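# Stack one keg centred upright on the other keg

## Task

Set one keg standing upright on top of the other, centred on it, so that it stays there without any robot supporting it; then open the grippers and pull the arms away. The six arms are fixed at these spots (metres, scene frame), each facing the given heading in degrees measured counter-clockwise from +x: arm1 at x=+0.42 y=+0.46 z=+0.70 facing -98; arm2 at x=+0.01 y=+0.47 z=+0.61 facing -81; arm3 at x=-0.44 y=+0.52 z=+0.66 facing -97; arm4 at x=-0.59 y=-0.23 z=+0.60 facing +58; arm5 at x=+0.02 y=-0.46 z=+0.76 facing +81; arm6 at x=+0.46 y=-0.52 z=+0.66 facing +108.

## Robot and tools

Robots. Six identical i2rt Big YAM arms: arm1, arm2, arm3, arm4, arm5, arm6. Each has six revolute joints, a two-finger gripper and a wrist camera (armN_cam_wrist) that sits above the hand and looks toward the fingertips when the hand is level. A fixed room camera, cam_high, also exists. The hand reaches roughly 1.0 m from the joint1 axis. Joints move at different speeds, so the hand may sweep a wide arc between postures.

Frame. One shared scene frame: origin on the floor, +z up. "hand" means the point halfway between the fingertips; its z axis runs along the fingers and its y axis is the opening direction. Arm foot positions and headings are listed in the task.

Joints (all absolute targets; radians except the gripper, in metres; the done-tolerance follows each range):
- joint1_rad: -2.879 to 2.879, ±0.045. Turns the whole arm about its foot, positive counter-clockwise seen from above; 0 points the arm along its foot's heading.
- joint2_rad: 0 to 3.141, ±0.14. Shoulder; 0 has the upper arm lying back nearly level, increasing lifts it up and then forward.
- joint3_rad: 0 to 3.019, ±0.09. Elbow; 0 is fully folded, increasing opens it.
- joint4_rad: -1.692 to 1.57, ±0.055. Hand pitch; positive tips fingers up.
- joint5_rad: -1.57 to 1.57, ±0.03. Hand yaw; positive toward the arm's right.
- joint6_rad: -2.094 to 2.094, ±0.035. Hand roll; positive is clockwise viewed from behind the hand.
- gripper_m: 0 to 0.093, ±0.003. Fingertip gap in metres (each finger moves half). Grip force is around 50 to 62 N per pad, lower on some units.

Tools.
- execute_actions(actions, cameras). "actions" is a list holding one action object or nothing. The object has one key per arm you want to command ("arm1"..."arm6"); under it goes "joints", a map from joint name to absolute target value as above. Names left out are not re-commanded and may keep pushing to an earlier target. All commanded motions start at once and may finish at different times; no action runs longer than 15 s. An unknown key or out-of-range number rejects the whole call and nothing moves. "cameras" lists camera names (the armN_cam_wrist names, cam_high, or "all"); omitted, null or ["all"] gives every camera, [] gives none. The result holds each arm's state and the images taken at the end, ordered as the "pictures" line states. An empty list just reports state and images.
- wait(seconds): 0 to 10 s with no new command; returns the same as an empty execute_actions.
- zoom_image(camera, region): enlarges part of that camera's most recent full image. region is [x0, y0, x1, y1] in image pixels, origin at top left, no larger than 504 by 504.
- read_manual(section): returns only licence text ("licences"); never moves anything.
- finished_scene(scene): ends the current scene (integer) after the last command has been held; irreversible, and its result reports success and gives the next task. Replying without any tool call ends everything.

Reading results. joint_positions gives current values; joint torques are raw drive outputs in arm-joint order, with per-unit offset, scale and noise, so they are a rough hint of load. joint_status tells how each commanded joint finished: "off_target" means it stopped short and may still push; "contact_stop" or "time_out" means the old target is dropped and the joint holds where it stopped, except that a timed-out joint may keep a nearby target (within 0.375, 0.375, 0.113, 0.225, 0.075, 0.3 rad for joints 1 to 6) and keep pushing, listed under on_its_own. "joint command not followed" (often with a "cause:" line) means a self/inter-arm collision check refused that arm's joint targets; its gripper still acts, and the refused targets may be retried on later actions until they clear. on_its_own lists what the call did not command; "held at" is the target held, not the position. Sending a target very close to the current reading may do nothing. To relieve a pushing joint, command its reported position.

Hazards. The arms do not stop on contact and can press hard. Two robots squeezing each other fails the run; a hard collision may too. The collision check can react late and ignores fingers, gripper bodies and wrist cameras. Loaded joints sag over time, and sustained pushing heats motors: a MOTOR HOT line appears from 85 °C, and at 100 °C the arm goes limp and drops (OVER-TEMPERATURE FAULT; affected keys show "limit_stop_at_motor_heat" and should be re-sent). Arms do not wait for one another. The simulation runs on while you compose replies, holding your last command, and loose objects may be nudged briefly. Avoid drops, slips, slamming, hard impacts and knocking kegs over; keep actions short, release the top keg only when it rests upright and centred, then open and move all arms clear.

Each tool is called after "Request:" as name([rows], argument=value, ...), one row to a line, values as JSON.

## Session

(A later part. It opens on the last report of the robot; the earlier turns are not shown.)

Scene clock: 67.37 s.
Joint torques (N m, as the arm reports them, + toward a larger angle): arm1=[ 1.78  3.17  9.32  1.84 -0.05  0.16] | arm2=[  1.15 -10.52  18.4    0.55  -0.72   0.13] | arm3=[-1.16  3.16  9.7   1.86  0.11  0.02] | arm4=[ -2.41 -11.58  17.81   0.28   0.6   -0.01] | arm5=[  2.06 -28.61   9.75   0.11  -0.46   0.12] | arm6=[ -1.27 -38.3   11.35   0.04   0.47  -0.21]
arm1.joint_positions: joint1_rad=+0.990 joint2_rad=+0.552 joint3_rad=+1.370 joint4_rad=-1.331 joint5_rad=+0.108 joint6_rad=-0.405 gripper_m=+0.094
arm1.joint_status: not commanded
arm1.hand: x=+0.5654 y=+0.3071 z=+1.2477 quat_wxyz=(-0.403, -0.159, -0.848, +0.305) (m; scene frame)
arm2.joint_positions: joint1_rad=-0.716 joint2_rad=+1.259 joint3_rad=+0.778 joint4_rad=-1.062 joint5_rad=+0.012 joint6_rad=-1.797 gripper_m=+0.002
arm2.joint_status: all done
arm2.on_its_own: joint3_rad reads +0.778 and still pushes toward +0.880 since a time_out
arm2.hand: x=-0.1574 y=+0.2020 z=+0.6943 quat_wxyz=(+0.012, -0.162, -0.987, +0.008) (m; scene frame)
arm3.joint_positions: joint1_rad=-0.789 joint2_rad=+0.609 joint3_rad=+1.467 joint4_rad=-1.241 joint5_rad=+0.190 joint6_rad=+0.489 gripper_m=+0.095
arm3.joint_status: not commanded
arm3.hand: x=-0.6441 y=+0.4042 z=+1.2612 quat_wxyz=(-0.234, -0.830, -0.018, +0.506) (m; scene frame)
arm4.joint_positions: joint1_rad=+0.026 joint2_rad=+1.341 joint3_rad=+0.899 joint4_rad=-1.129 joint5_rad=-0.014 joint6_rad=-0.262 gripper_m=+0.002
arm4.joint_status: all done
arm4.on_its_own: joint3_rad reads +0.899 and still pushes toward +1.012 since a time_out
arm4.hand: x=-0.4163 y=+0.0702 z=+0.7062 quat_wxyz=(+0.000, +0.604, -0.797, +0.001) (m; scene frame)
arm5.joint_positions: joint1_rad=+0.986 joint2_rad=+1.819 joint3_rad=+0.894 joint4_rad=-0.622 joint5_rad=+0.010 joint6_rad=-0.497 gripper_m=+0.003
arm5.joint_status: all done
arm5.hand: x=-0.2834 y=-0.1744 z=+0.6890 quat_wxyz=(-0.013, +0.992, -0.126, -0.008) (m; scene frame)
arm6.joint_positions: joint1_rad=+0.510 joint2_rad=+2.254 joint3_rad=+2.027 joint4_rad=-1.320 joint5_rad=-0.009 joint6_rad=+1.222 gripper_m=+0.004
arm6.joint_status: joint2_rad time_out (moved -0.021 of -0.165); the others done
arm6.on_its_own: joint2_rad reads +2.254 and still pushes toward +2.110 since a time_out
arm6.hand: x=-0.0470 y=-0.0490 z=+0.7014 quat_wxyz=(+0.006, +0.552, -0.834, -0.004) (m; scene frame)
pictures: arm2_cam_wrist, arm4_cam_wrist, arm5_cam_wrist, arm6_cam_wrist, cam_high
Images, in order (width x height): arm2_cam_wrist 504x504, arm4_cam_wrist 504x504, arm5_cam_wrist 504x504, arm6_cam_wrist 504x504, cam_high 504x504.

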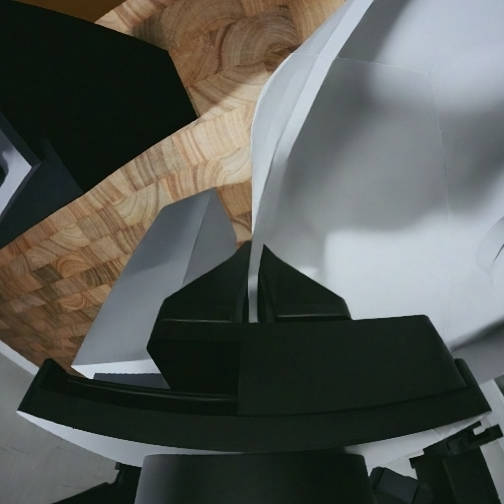

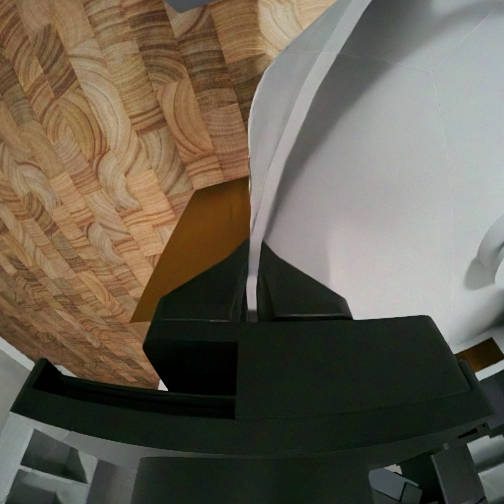

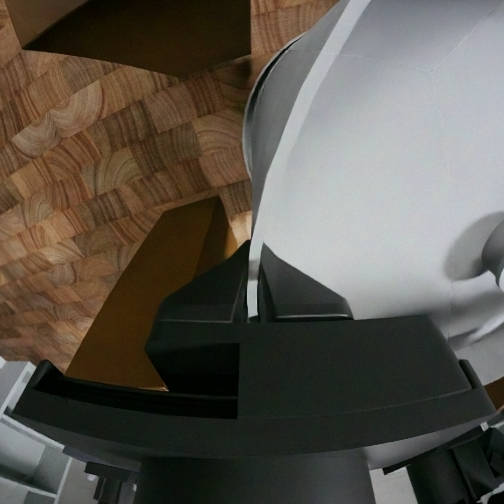

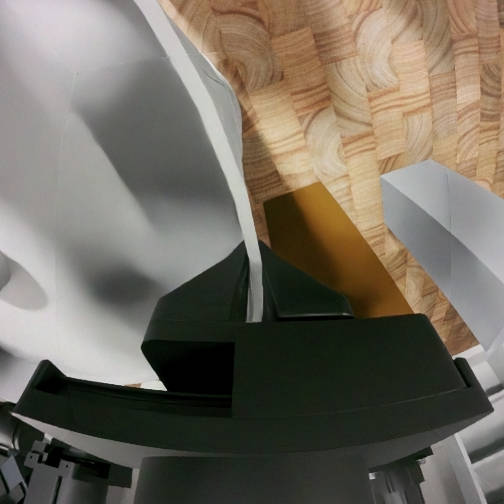

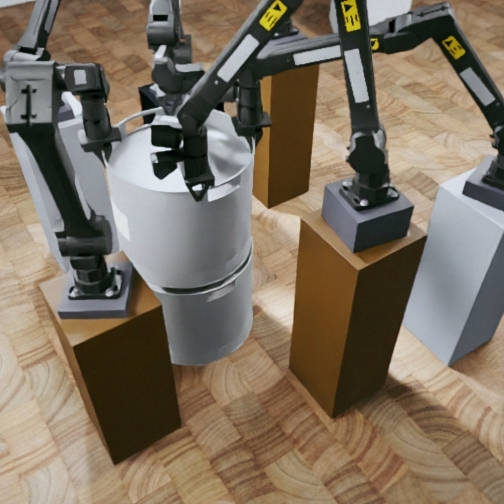

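Request:
execute_actions([
  {"arm2":{"joints":{"joint1_rad":-0.715,"joint2_rad":1.26,"joint3_rad":0.89,"joint4_rad":-1.03}},"arm5":{"joints":{"joint1_rad":1.03,"joint6_rad":-0.465,"joint2_rad":1.73,"joint3_rad":0.935,"joint4_rad":-0.61}},"arm6":{"joints":{"joint1_rad":0.54,"joint6_rad":1.24,"joint2_rad":2.125}},"arm4":{"joints":{"joint1_rad":0.025,"joint2_rad":1.22,"joint3_rad":0.96,"joint4_rad":-1.11}}},
], cameras=["arm2_cam_wrist","arm4_cam_wrist","arm5_cam_wrist","arm6_cam_wrist","cam_high"])

Scene clock: 70.37 s.
Joint torques (N m, as the arm reports them, + toward a larger angle): arm1=[ 1.41  3.22  9.29  1.85 -0.03  0.14] | arm2=[-0.84 -9.52 19.03 -0.03 -0.32  0.13] | arm3=[-1.16  3.14  9.69  1.84  0.11  0.02] | arm4=[ -1.41 -13.14  16.47   0.42   0.17  -0.01] | arm5=[  3.68 -28.01  10.25   0.67  -0.56   0.21] | arm6=[  1.49 -37.24  12.13   0.24   0.62   0.06]
arm1.joint_positions: joint1_rad=+0.990 joint2_rad=+0.552 joint3_rad=+1.370 joint4_rad=-1.331 joint5_rad=+0.108 joint6_rad=-0.405 gripper_m=+0.094
arm1.joint_status: not commanded
arm1.hand: x=+0.5654 y=+0.3071 z=+1.2477 quat_wxyz=(-0.403, -0.159, -0.848, +0.305) (m; scene frame)
arm2.joint_positions: joint1_rad=-0.717 joint2_rad=+1.299 joint3_rad=+0.778 joint4_rad=-1.016 joint5_rad=+0.003 joint6_rad=-1.797 gripper_m=+0.002
arm2.joint_status: joint3_rad time_out (moved +0.001 of +0.112); the others done
arm2.on_its_own: joint3_rad reads +0.778 and still pushes toward +0.890 since a time_out
arm2.hand: x=-0.1614 y=+0.1932 z=+0.6828 quat_wxyz=(+0.009, -0.162, -0.987, +0.013) (m; scene frame)
arm3.joint_positions: joint1_rad=-0.789 joint2_rad=+0.609 joint3_rad=+1.467 joint4_rad=-1.241 joint5_rad=+0.190 joint6_rad=+0.489 gripper_m=+0.095
arm3.joint_status: not commanded
arm3.hand: x=-0.6441 y=+0.4042 z=+1.2612 quat_wxyz=(-0.234, -0.830, -0.018, +0.506) (m; scene frame)
arm4.joint_positions: joint1_rad=+0.030 joint2_rad=+1.340 joint3_rad=+0.861 joint4_rad=-1.111 joint5_rad=-0.003 joint6_rad=-0.262 gripper_m=+0.002
arm4.joint_status: joint3_rad off_target (ended at +0.861, target +0.960); the others done
arm4.on_its_own: joint3_rad reads +0.861 and still pushes toward +0.960 since a time_out
arm4.hand: x=-0.4211 y=+0.0599 z=+0.6935 quat_wxyz=(+0.007, +0.605, -0.796, +0.010) (m; scene frame)
arm5.joint_positions: joint1_rad=+1.012 joint2_rad=+1.831 joint3_rad=+0.890 joint4_rad=-0.618 joint5_rad=+0.011 joint6_rad=-0.477 gripper_m=+0.003
arm5.joint_status: all done
arm5.hand: x=-0.2878 y=-0.1843 z=+0.6836 quat_wxyz=(-0.010, +0.992, -0.124, -0.004) (m; scene frame)
arm6.joint_positions: joint1_rad=+0.524 joint2_rad=+2.254 joint3_rad=+2.017 joint4_rad=-1.318 joint5_rad=-0.011 joint6_rad=+1.233 gripper_m=+0.004
arm6.joint_status: all done
arm6.hand: x=-0.0517 y=-0.0585 z=+0.6976 quat_wxyz=(+0.007, +0.553, -0.833, +0.000) (m; scene frame)
pictures: arm2_cam_wrist, arm4_cam_wrist, arm5_cam_wrist, arm6_cam_wrist, cam_high
Images, in order (width x height): arm2_cam_wrist 504x504, arm4_cam_wrist 504x504, arm5_cam_wrist 504x504, arm6_cam_wrist 504x504, cam_high 504x504.

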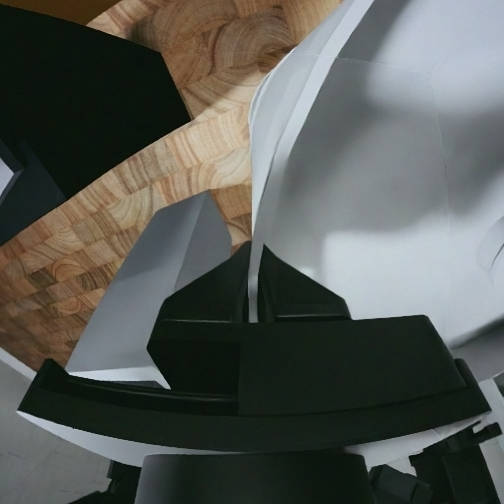

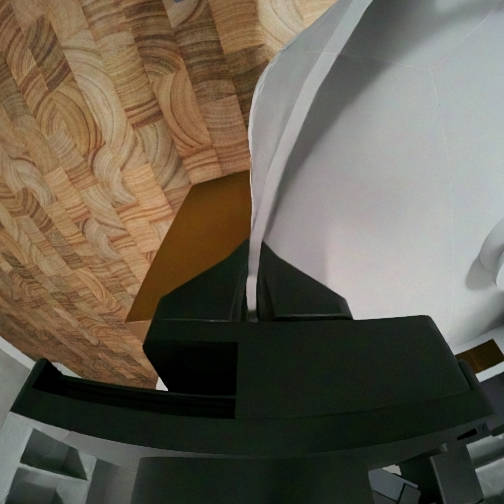

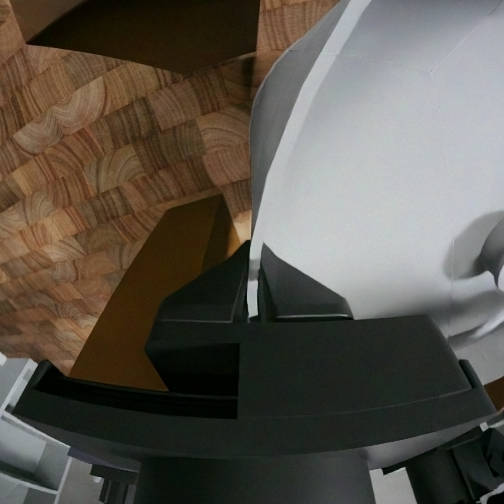

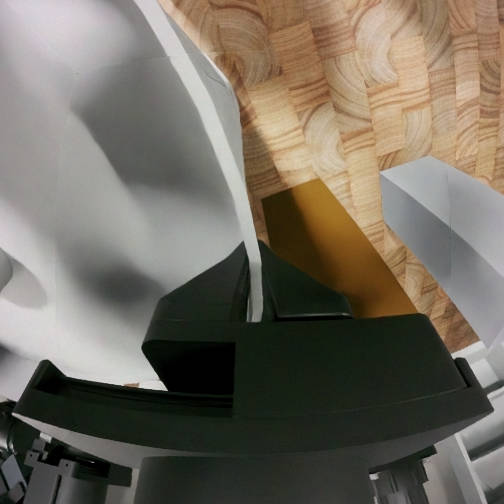

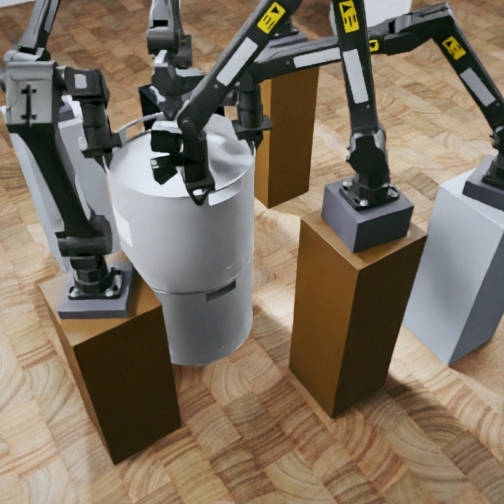

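Unload.

Request:
execute_actions([
  {"arm2":{"joints":{"joint2_rad":1.3,"joint3_rad":0.79,"joint4_rad":-1.01}},"arm5":{"joints":{"joint1_rad":1.01,"joint2_rad":1.83,"joint3_rad":0.89,"joint4_rad":-0.6}},"arm6":{"joints":{"joint1_rad":0.52,"joint2_rad":2.25,"joint3_rad":2.02,"joint4_rad":-1.3}},"arm4":{"joints":{"joint2_rad":1.33,"joint3_rad":0.87,"joint4_rad":-1.1}}},
], cameras=[])

Request:
execute_actions([
  {"arm2":{"joints":{"gripper_m":0.06}},"arm5":{"joints":{"gripper_m":0.06}},"arm6":{"joints":{"gripper_m":0.06}},"arm4":{"joints":{"gripper_m":0.06}}},
], cameras=[])

Request:
execute_actions([
  {"arm2":{"joints":{"joint2_rad":1.15,"joint3_rad":1.0,"joint4_rad":-1.4}},"arm5":{"joints":{"joint2_rad":1.55,"joint3_rad":0.98,"joint4_rad":-1.0}},"arm6":{"joints":{"joint2_rad":2.05,"joint4_rad":-1.54}},"arm4":{"joints":{"joint2_rad":1.2,"joint3_rad":1.1,"joint4_rad":-1.47}}},
], cameras=["arm2_cam_wrist","arm4_cam_wrist","arm5_cam_wrist","arm6_cam_wrist","cam_high"])

Scene clock: 72.70 s.
Joint torques (N m, as the arm reports them, + toward a larger angle): arm1=[ 1.64  3.15  9.28  1.81 -0.05  0.16] | arm2=[-0.44 -7.36 10.49 -0.02 -0.69  0.21] | arm3=[-1.13  3.11  9.7   1.85  0.11  0.02] | arm4=[-1.98 -5.5  11.3   0.44  0.09  0.  ] | arm5=[  1.79 -19.88   6.96   0.13  -0.42   0.21] | arm6=[ -1.11 -25.57   8.9   -0.37   0.56   0.01]
arm1.joint_positions: joint1_rad=+0.990 joint2_rad=+0.552 joint3_rad=+1.370 joint4_rad=-1.331 joint5_rad=+0.108 joint6_rad=-0.405 gripper_m=+0.094
arm1.joint_status: not commanded
arm1.hand: x=+0.5654 y=+0.3071 z=+1.2477 quat_wxyz=(-0.403, -0.159, -0.848, +0.305) (m; scene frame)
arm2.joint_positions: joint1_rad=-0.722 joint2_rad=+1.309 joint3_rad=+0.778 joint4_rad=-0.994 joint5_rad=+0.011 joint6_rad=-1.803 gripper_m=+0.002
arm2.joint_status: all done
arm2.hand: x=-0.1665 y=+0.1907 z=+0.6802 quat_wxyz=(+0.015, -0.162, -0.987, +0.017) (m; scene frame)
arm3.joint_positions: joint1_rad=-0.789 joint2_rad=+0.609 joint3_rad=+1.467 joint4_rad=-1.241 joint5_rad=+0.190 joint6_rad=+0.489 gripper_m=+0.095
arm3.joint_status: not commanded
arm3.hand: x=-0.6441 y=+0.4042 z=+1.2612 quat_wxyz=(-0.234, -0.830, -0.018, +0.506) (m; scene frame)
arm4.joint_positions: joint1_rad=+0.035 joint2_rad=+1.340 joint3_rad=+0.834 joint4_rad=-1.102 joint5_rad=-0.001 joint6_rad=-0.262 gripper_m=+0.002
arm4.joint_status: all done
arm4.hand: x=-0.4269 y=+0.0528 z=+0.6847 quat_wxyz=(+0.015, +0.608, -0.794, +0.014) (m; scene frame)
arm5.joint_positions: joint1_rad=+1.023 joint2_rad=+1.848 joint3_rad=+0.882 joint4_rad=-0.597 joint5_rad=+0.008 joint6_rad=-0.473 gripper_m=+0.003
arm5.joint_status: all done
arm5.hand: x=-0.2887 y=-0.1901 z=+0.6750 quat_wxyz=(-0.007, +0.993, -0.120, -0.003) (m; scene frame)
arm6.joint_positions: joint1_rad=+0.530 joint2_rad=+2.255 joint3_rad=+2.005 joint4_rad=-1.303 joint5_rad=-0.009 joint6_rad=+1.234 gripper_m=+0.003
arm6.joint_status: all done
arm6.hand: x=-0.0544 y=-0.0618 z=+0.6931 quat_wxyz=(+0.006, +0.556, -0.831, -0.001) (m; scene frame)
pictures: none
No camera images: the call's "cameras" was empty. Leave "cameras" out to get every camera's image.

Scene clock: 73.80 s.
Joint torques (N m, as the arm reports them, + toward a larger angle): arm1=[ 1.38  3.16  9.3   1.84 -0.02  0.15] | arm2=[-0.39 -7.32 10.53 -0.04 -0.28  0.19] | arm3=[-1.19  3.12  9.69  1.86  0.11  0.02] | arm4=[-1.8  -5.21 11.12  0.47  0.12  0.  ] | arm5=[  1.81 -18.33   7.23   0.17  -0.18   0.07] | arm6=[ -1.01 -25.5    8.69   0.05   0.22  -0.03]
arm1.joint_positions: joint1_rad=+0.990 joint2_rad=+0.552 joint3_rad=+1.370 joint4_rad=-1.331 joint5_rad=+0.108 joint6_rad=-0.405 gripper_m=+0.094
arm1.joint_status: not commanded
arm1.hand: x=+0.5654 y=+0.3071 z=+1.2477 quat_wxyz=(-0.403, -0.159, -0.848, +0.305) (m; scene frame)
arm2.joint_positions: joint1_rad=-0.722 joint2_rad=+1.308 joint3_rad=+0.778 joint4_rad=-0.995 joint5_rad=+0.002 joint6_rad=-1.803 gripper_m=+0.060
arm2.joint_status: all done
arm2.hand: x=-0.1651 y=+0.1900 z=+0.6803 quat_wxyz=(+0.011, -0.162, -0.987, +0.019) (m; scene frame)
arm3.joint_positions: joint1_rad=-0.789 joint2_rad=+0.609 joint3_rad=+1.467 joint4_rad=-1.241 joint5_rad=+0.190 joint6_rad=+0.489 gripper_m=+0.095
arm3.joint_status: not commanded
arm3.hand: x=-0.6441 y=+0.4042 z=+1.2612 quat_wxyz=(-0.234, -0.830, -0.018, +0.506) (m; scene frame)
arm4.joint_positions: joint1_rad=+0.033 joint2_rad=+1.339 joint3_rad=+0.837 joint4_rad=-1.102 joint5_rad=-0.002 joint6_rad=-0.262 gripper_m=+0.060
arm4.joint_status: all done
arm4.hand: x=-0.4257 y=+0.0537 z=+0.6862 quat_wxyz=(+0.013, +0.607, -0.795, +0.013) (m; scene frame)
arm5.joint_positions: joint1_rad=+1.018 joint2_rad=+1.837 joint3_rad=+0.882 joint4_rad=-0.597 joint5_rad=+0.004 joint6_rad=-0.473 gripper_m=+0.060
arm5.joint_status: all done
arm5.hand: x=-0.2897 y=-0.1877 z=+0.6793 quat_wxyz=(-0.009, +0.992, -0.122, -0.008) (m; scene frame)
arm6.joint_positions: joint1_rad=+0.529 joint2_rad=+2.255 joint3_rad=+2.005 joint4_rad=-1.303 joint5_rad=-0.002 joint6_rad=+1.234 gripper_m=+0.060
arm6.joint_status: all done
arm6.hand: x=-0.0530 y=-0.0602 z=+0.6930 quat_wxyz=(+0.003, +0.555, -0.832, -0.002) (m; scene frame)
pictures: none
No camera images: the call's "cameras" was empty. Leave "cameras" out to get every camera's image.

Scene clock: 74.97 s.
Joint torques (N m, as the arm reports them, + toward a larger angle): arm1=[ 1.58  3.28  9.33  1.86 -0.04  0.13] | arm2=[-0.33 -4.45 11.92 -0.03 -0.26  0.19] | arm3=[-1.13  3.07  9.7   1.85  0.11  0.02] | arm4=[-1.7  -2.69 10.98  0.08  0.12  0.  ] | arm5=[  1.26 -14.09  11.07  -0.12  -0.18   0.19] | arm6=[ -0.76 -22.69   9.43  -0.63   0.16   0.02]
arm1.joint_positions: joint1_rad=+0.990 joint2_rad=+0.552 joint3_rad=+1.370 joint4_rad=-1.331 joint5_rad=+0.108 joint6_rad=-0.405 gripper_m=+0.094
arm1.joint_status: not commanded
arm1.hand: x=+0.5654 y=+0.3071 z=+1.2477 quat_wxyz=(-0.403, -0.159, -0.848, +0.305) (m; scene frame)
arm2.joint_positions: joint1_rad=-0.722 joint2_rad=+1.135 joint3_rad=+0.989 joint4_rad=-1.385 joint5_rad=+0.002 joint6_rad=-1.802 gripper_m=+0.060
arm2.joint_status: all done
arm2.hand: x=-0.1548 y=+0.2055 z=+0.8064 quat_wxyz=(+0.010, -0.162, -0.987, +0.015) (m; scene frame)
arm3.joint_positions: joint1_rad=-0.789 joint2_rad=+0.609 joint3_rad=+1.467 joint4_rad=-1.241 joint5_rad=+0.190 joint6_rad=+0.489 gripper_m=+0.095
arm3.joint_status: not commanded
arm3.hand: x=-0.6441 y=+0.4042 z=+1.2612 quat_wxyz=(-0.234, -0.830, -0.018, +0.506) (m; scene frame)
arm4.joint_positions: joint1_rad=+0.033 joint2_rad=+1.184 joint3_rad=+1.085 joint4_rad=-1.462 joint5_rad=-0.002 joint6_rad=-0.262 gripper_m=+0.060
arm4.joint_status: all done
arm4.hand: x=-0.4293 y=+0.0519 z=+0.8241 quat_wxyz=(-0.007, +0.607, -0.795, +0.005) (m; scene frame)
arm5.joint_positions: joint1_rad=+1.018 joint2_rad=+1.532 joint3_rad=+0.957 joint4_rad=-0.989 joint5_rad=+0.003 joint6_rad=-0.473 gripper_m=+0.060
arm5.joint_status: all done
arm5.hand: x=-0.2781 y=-0.1982 z=+0.8170 quat_wxyz=(-0.005, +0.992, -0.122, -0.004) (m; scene frame)
arm6.joint_positions: joint1_rad=+0.529 joint2_rad=+2.033 joint3_rad=+2.005 joint4_rad=-1.526 joint5_rad=-0.002 joint6_rad=+1.234 gripper_m=+0.060
arm6.joint_status: all done
arm6.hand: x=-0.0161 y=-0.0928 z=+0.8354 quat_wxyz=(+0.002, +0.555, -0.832, -0.001) (m; scene frame)
pictures: arm2_cam_wrist, arm4_cam_wrist, arm5_cam_wrist, arm6_cam_wrist, cam_high
Images, in order (width x height): arm2_cam_wrist 504x504, arm4_cam_wrist 504x504, arm5_cam_wrist 504x504, arm6_cam_wrist 504x504, cam_high 504x504.

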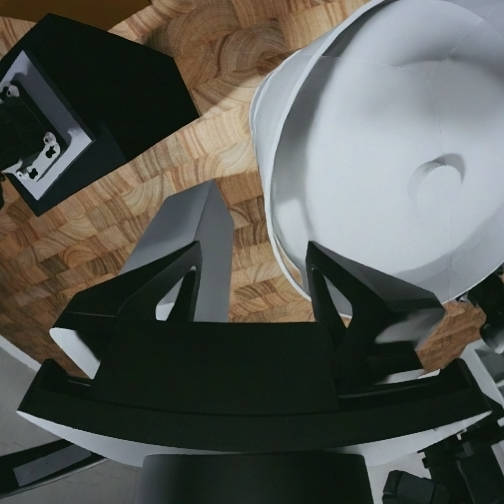

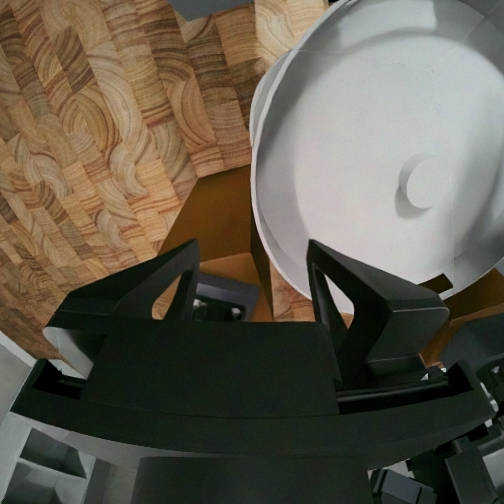

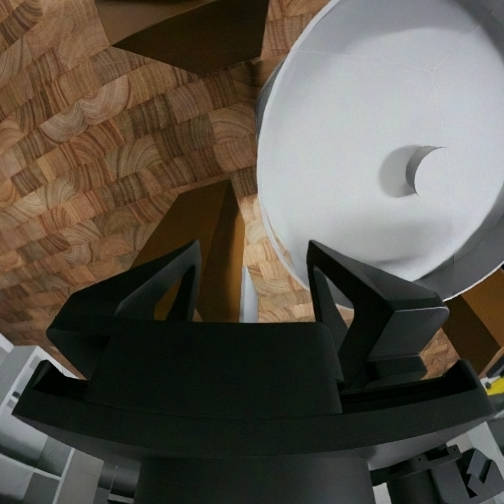

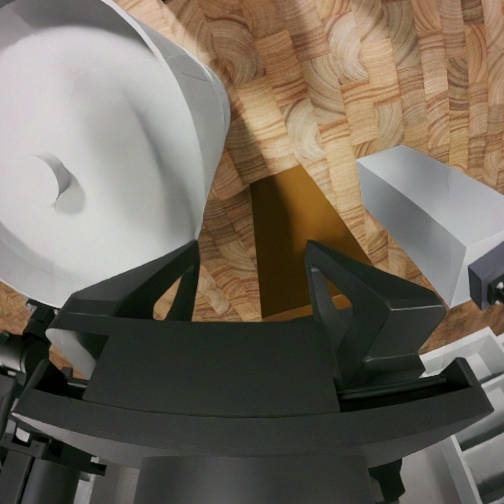

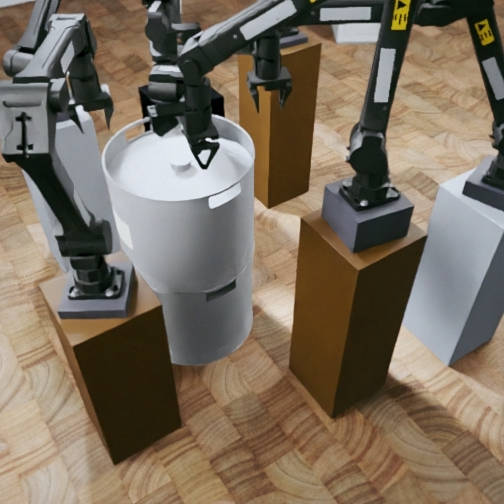

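Request:
zoom_image(camera="cam_high", region=[90,200,290,380])

Request:
zoom_image(camera="arm2_cam_wrist", region=[200,20,380,200])

Region (90, 200, 290, 380) of cam_high's 504x504 image, scaled by 2.520, with more detail than that image has; it fills the top 454 rows of this view, and the rest is white.

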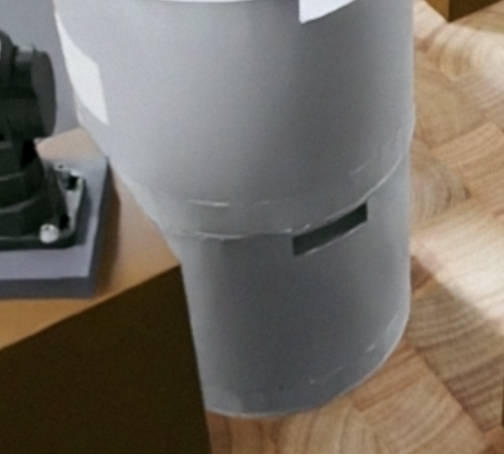

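Region (200, 20, 380, 200) of arm2_cam_wrist's 504x504 image, scaled by 2.800, with more detail than that image has.

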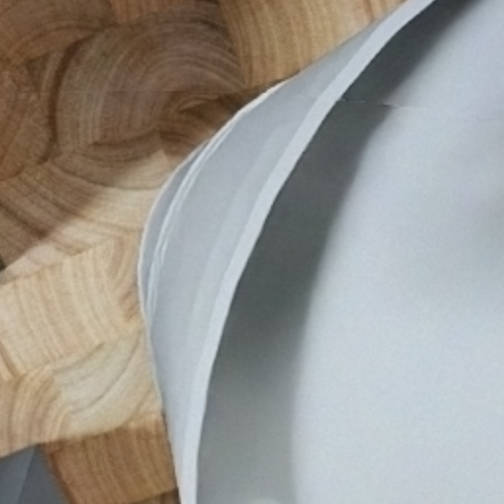

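Request:
execute_actions([
  {"arm2":{"joints":{"joint1_rad":-0.2,"joint2_rad":0.85}},"arm5":{"joints":{"joint1_rad":0.5,"joint2_rad":1.1,"joint4_rad":-1.4}},"arm6":{"joints":{"joint1_rad":0.1,"joint2_rad":1.6,"joint3_rad":1.7}},"arm4":{"joints":{"joint1_rad":0.5,"joint2_rad":0.9}}},
], cameras=[])

Request:
finished_scene(scene=1)

Scene clock: 78.37 s.
Joint torques (N m, as the arm reports them, + toward a larger angle): arm1=[ 1.59  3.07  9.37  1.83 -0.04  0.13] | arm2=[-0.16 -0.77 12.47  0.47 -0.18  0.21] | arm3=[-1.11  3.13  9.67  1.85  0.11  0.03] | arm4=[-0.66  0.41 11.46  0.81  0.04  0.  ] | arm5=[ 1.67 -6.85 12.53 -0.13 -0.13  0.13] | arm6=[  0.34 -15.98   7.82  -0.5    0.07  -0.01]
arm1.joint_positions: joint1_rad=+0.990 joint2_rad=+0.552 joint3_rad=+1.370 joint4_rad=-1.331 joint5_rad=+0.108 joint6_rad=-0.405 gripper_m=+0.094
arm1.joint_status: not commanded
arm1.hand: x=+0.5654 y=+0.3071 z=+1.2477 quat_wxyz=(-0.403, -0.159, -0.848, +0.305) (m; scene frame)
arm2.joint_positions: joint1_rad=-0.211 joint2_rad=+0.835 joint3_rad=+0.989 joint4_rad=-1.385 joint5_rad=-0.001 joint6_rad=-1.802 gripper_m=+0.060
arm2.joint_status: all done
arm2.hand: x=-0.0029 y=+0.1917 z=+0.8882 quat_wxyz=(+0.024, +0.091, -0.982, +0.165) (m; scene frame)
arm3.joint_positions: joint1_rad=-0.789 joint2_rad=+0.609 joint3_rad=+1.467 joint4_rad=-1.241 joint5_rad=+0.190 joint6_rad=+0.489 gripper_m=+0.095
arm3.joint_status: not commanded
arm3.hand: x=-0.6441 y=+0.4042 z=+1.2612 quat_wxyz=(-0.234, -0.830, -0.018, +0.506) (m; scene frame)
arm4.joint_positions: joint1_rad=+0.497 joint2_rad=+0.888 joint3_rad=+1.085 joint4_rad=-1.464 joint5_rad=+0.000 joint6_rad=-0.262 gripper_m=+0.060
arm4.joint_status: all done
arm4.hand: x=-0.5753 y=+0.0557 z=+0.9060 quat_wxyz=(-0.124, +0.766, -0.626, -0.080) (m; scene frame)
arm5.joint_positions: joint1_rad=+0.503 joint2_rad=+1.086 joint3_rad=+0.957 joint4_rad=-1.390 joint5_rad=+0.001 joint6_rad=-0.473 gripper_m=+0.060
arm5.joint_status: all done
arm5.hand: x=-0.0770 y=-0.1804 z=+0.9609 quat_wxyz=(-0.021, +0.928, -0.371, -0.019) (m; scene frame)
arm6.joint_positions: joint1_rad=+0.099 joint2_rad=+1.588 joint3_rad=+1.706 joint4_rad=-1.527 joint5_rad=+0.000 joint6_rad=+1.234 gripper_m=+0.060
arm6.joint_status: all done
arm6.hand: x=+0.2524 y=-0.0444 z=+0.9646 quat_wxyz=(+0.001, +0.364, -0.928, -0.075) (m; scene frame)
pictures: none
No camera images: the call's "cameras" was empty. Leave "cameras" out to get every camera's image.

The scene is finished: the task was done.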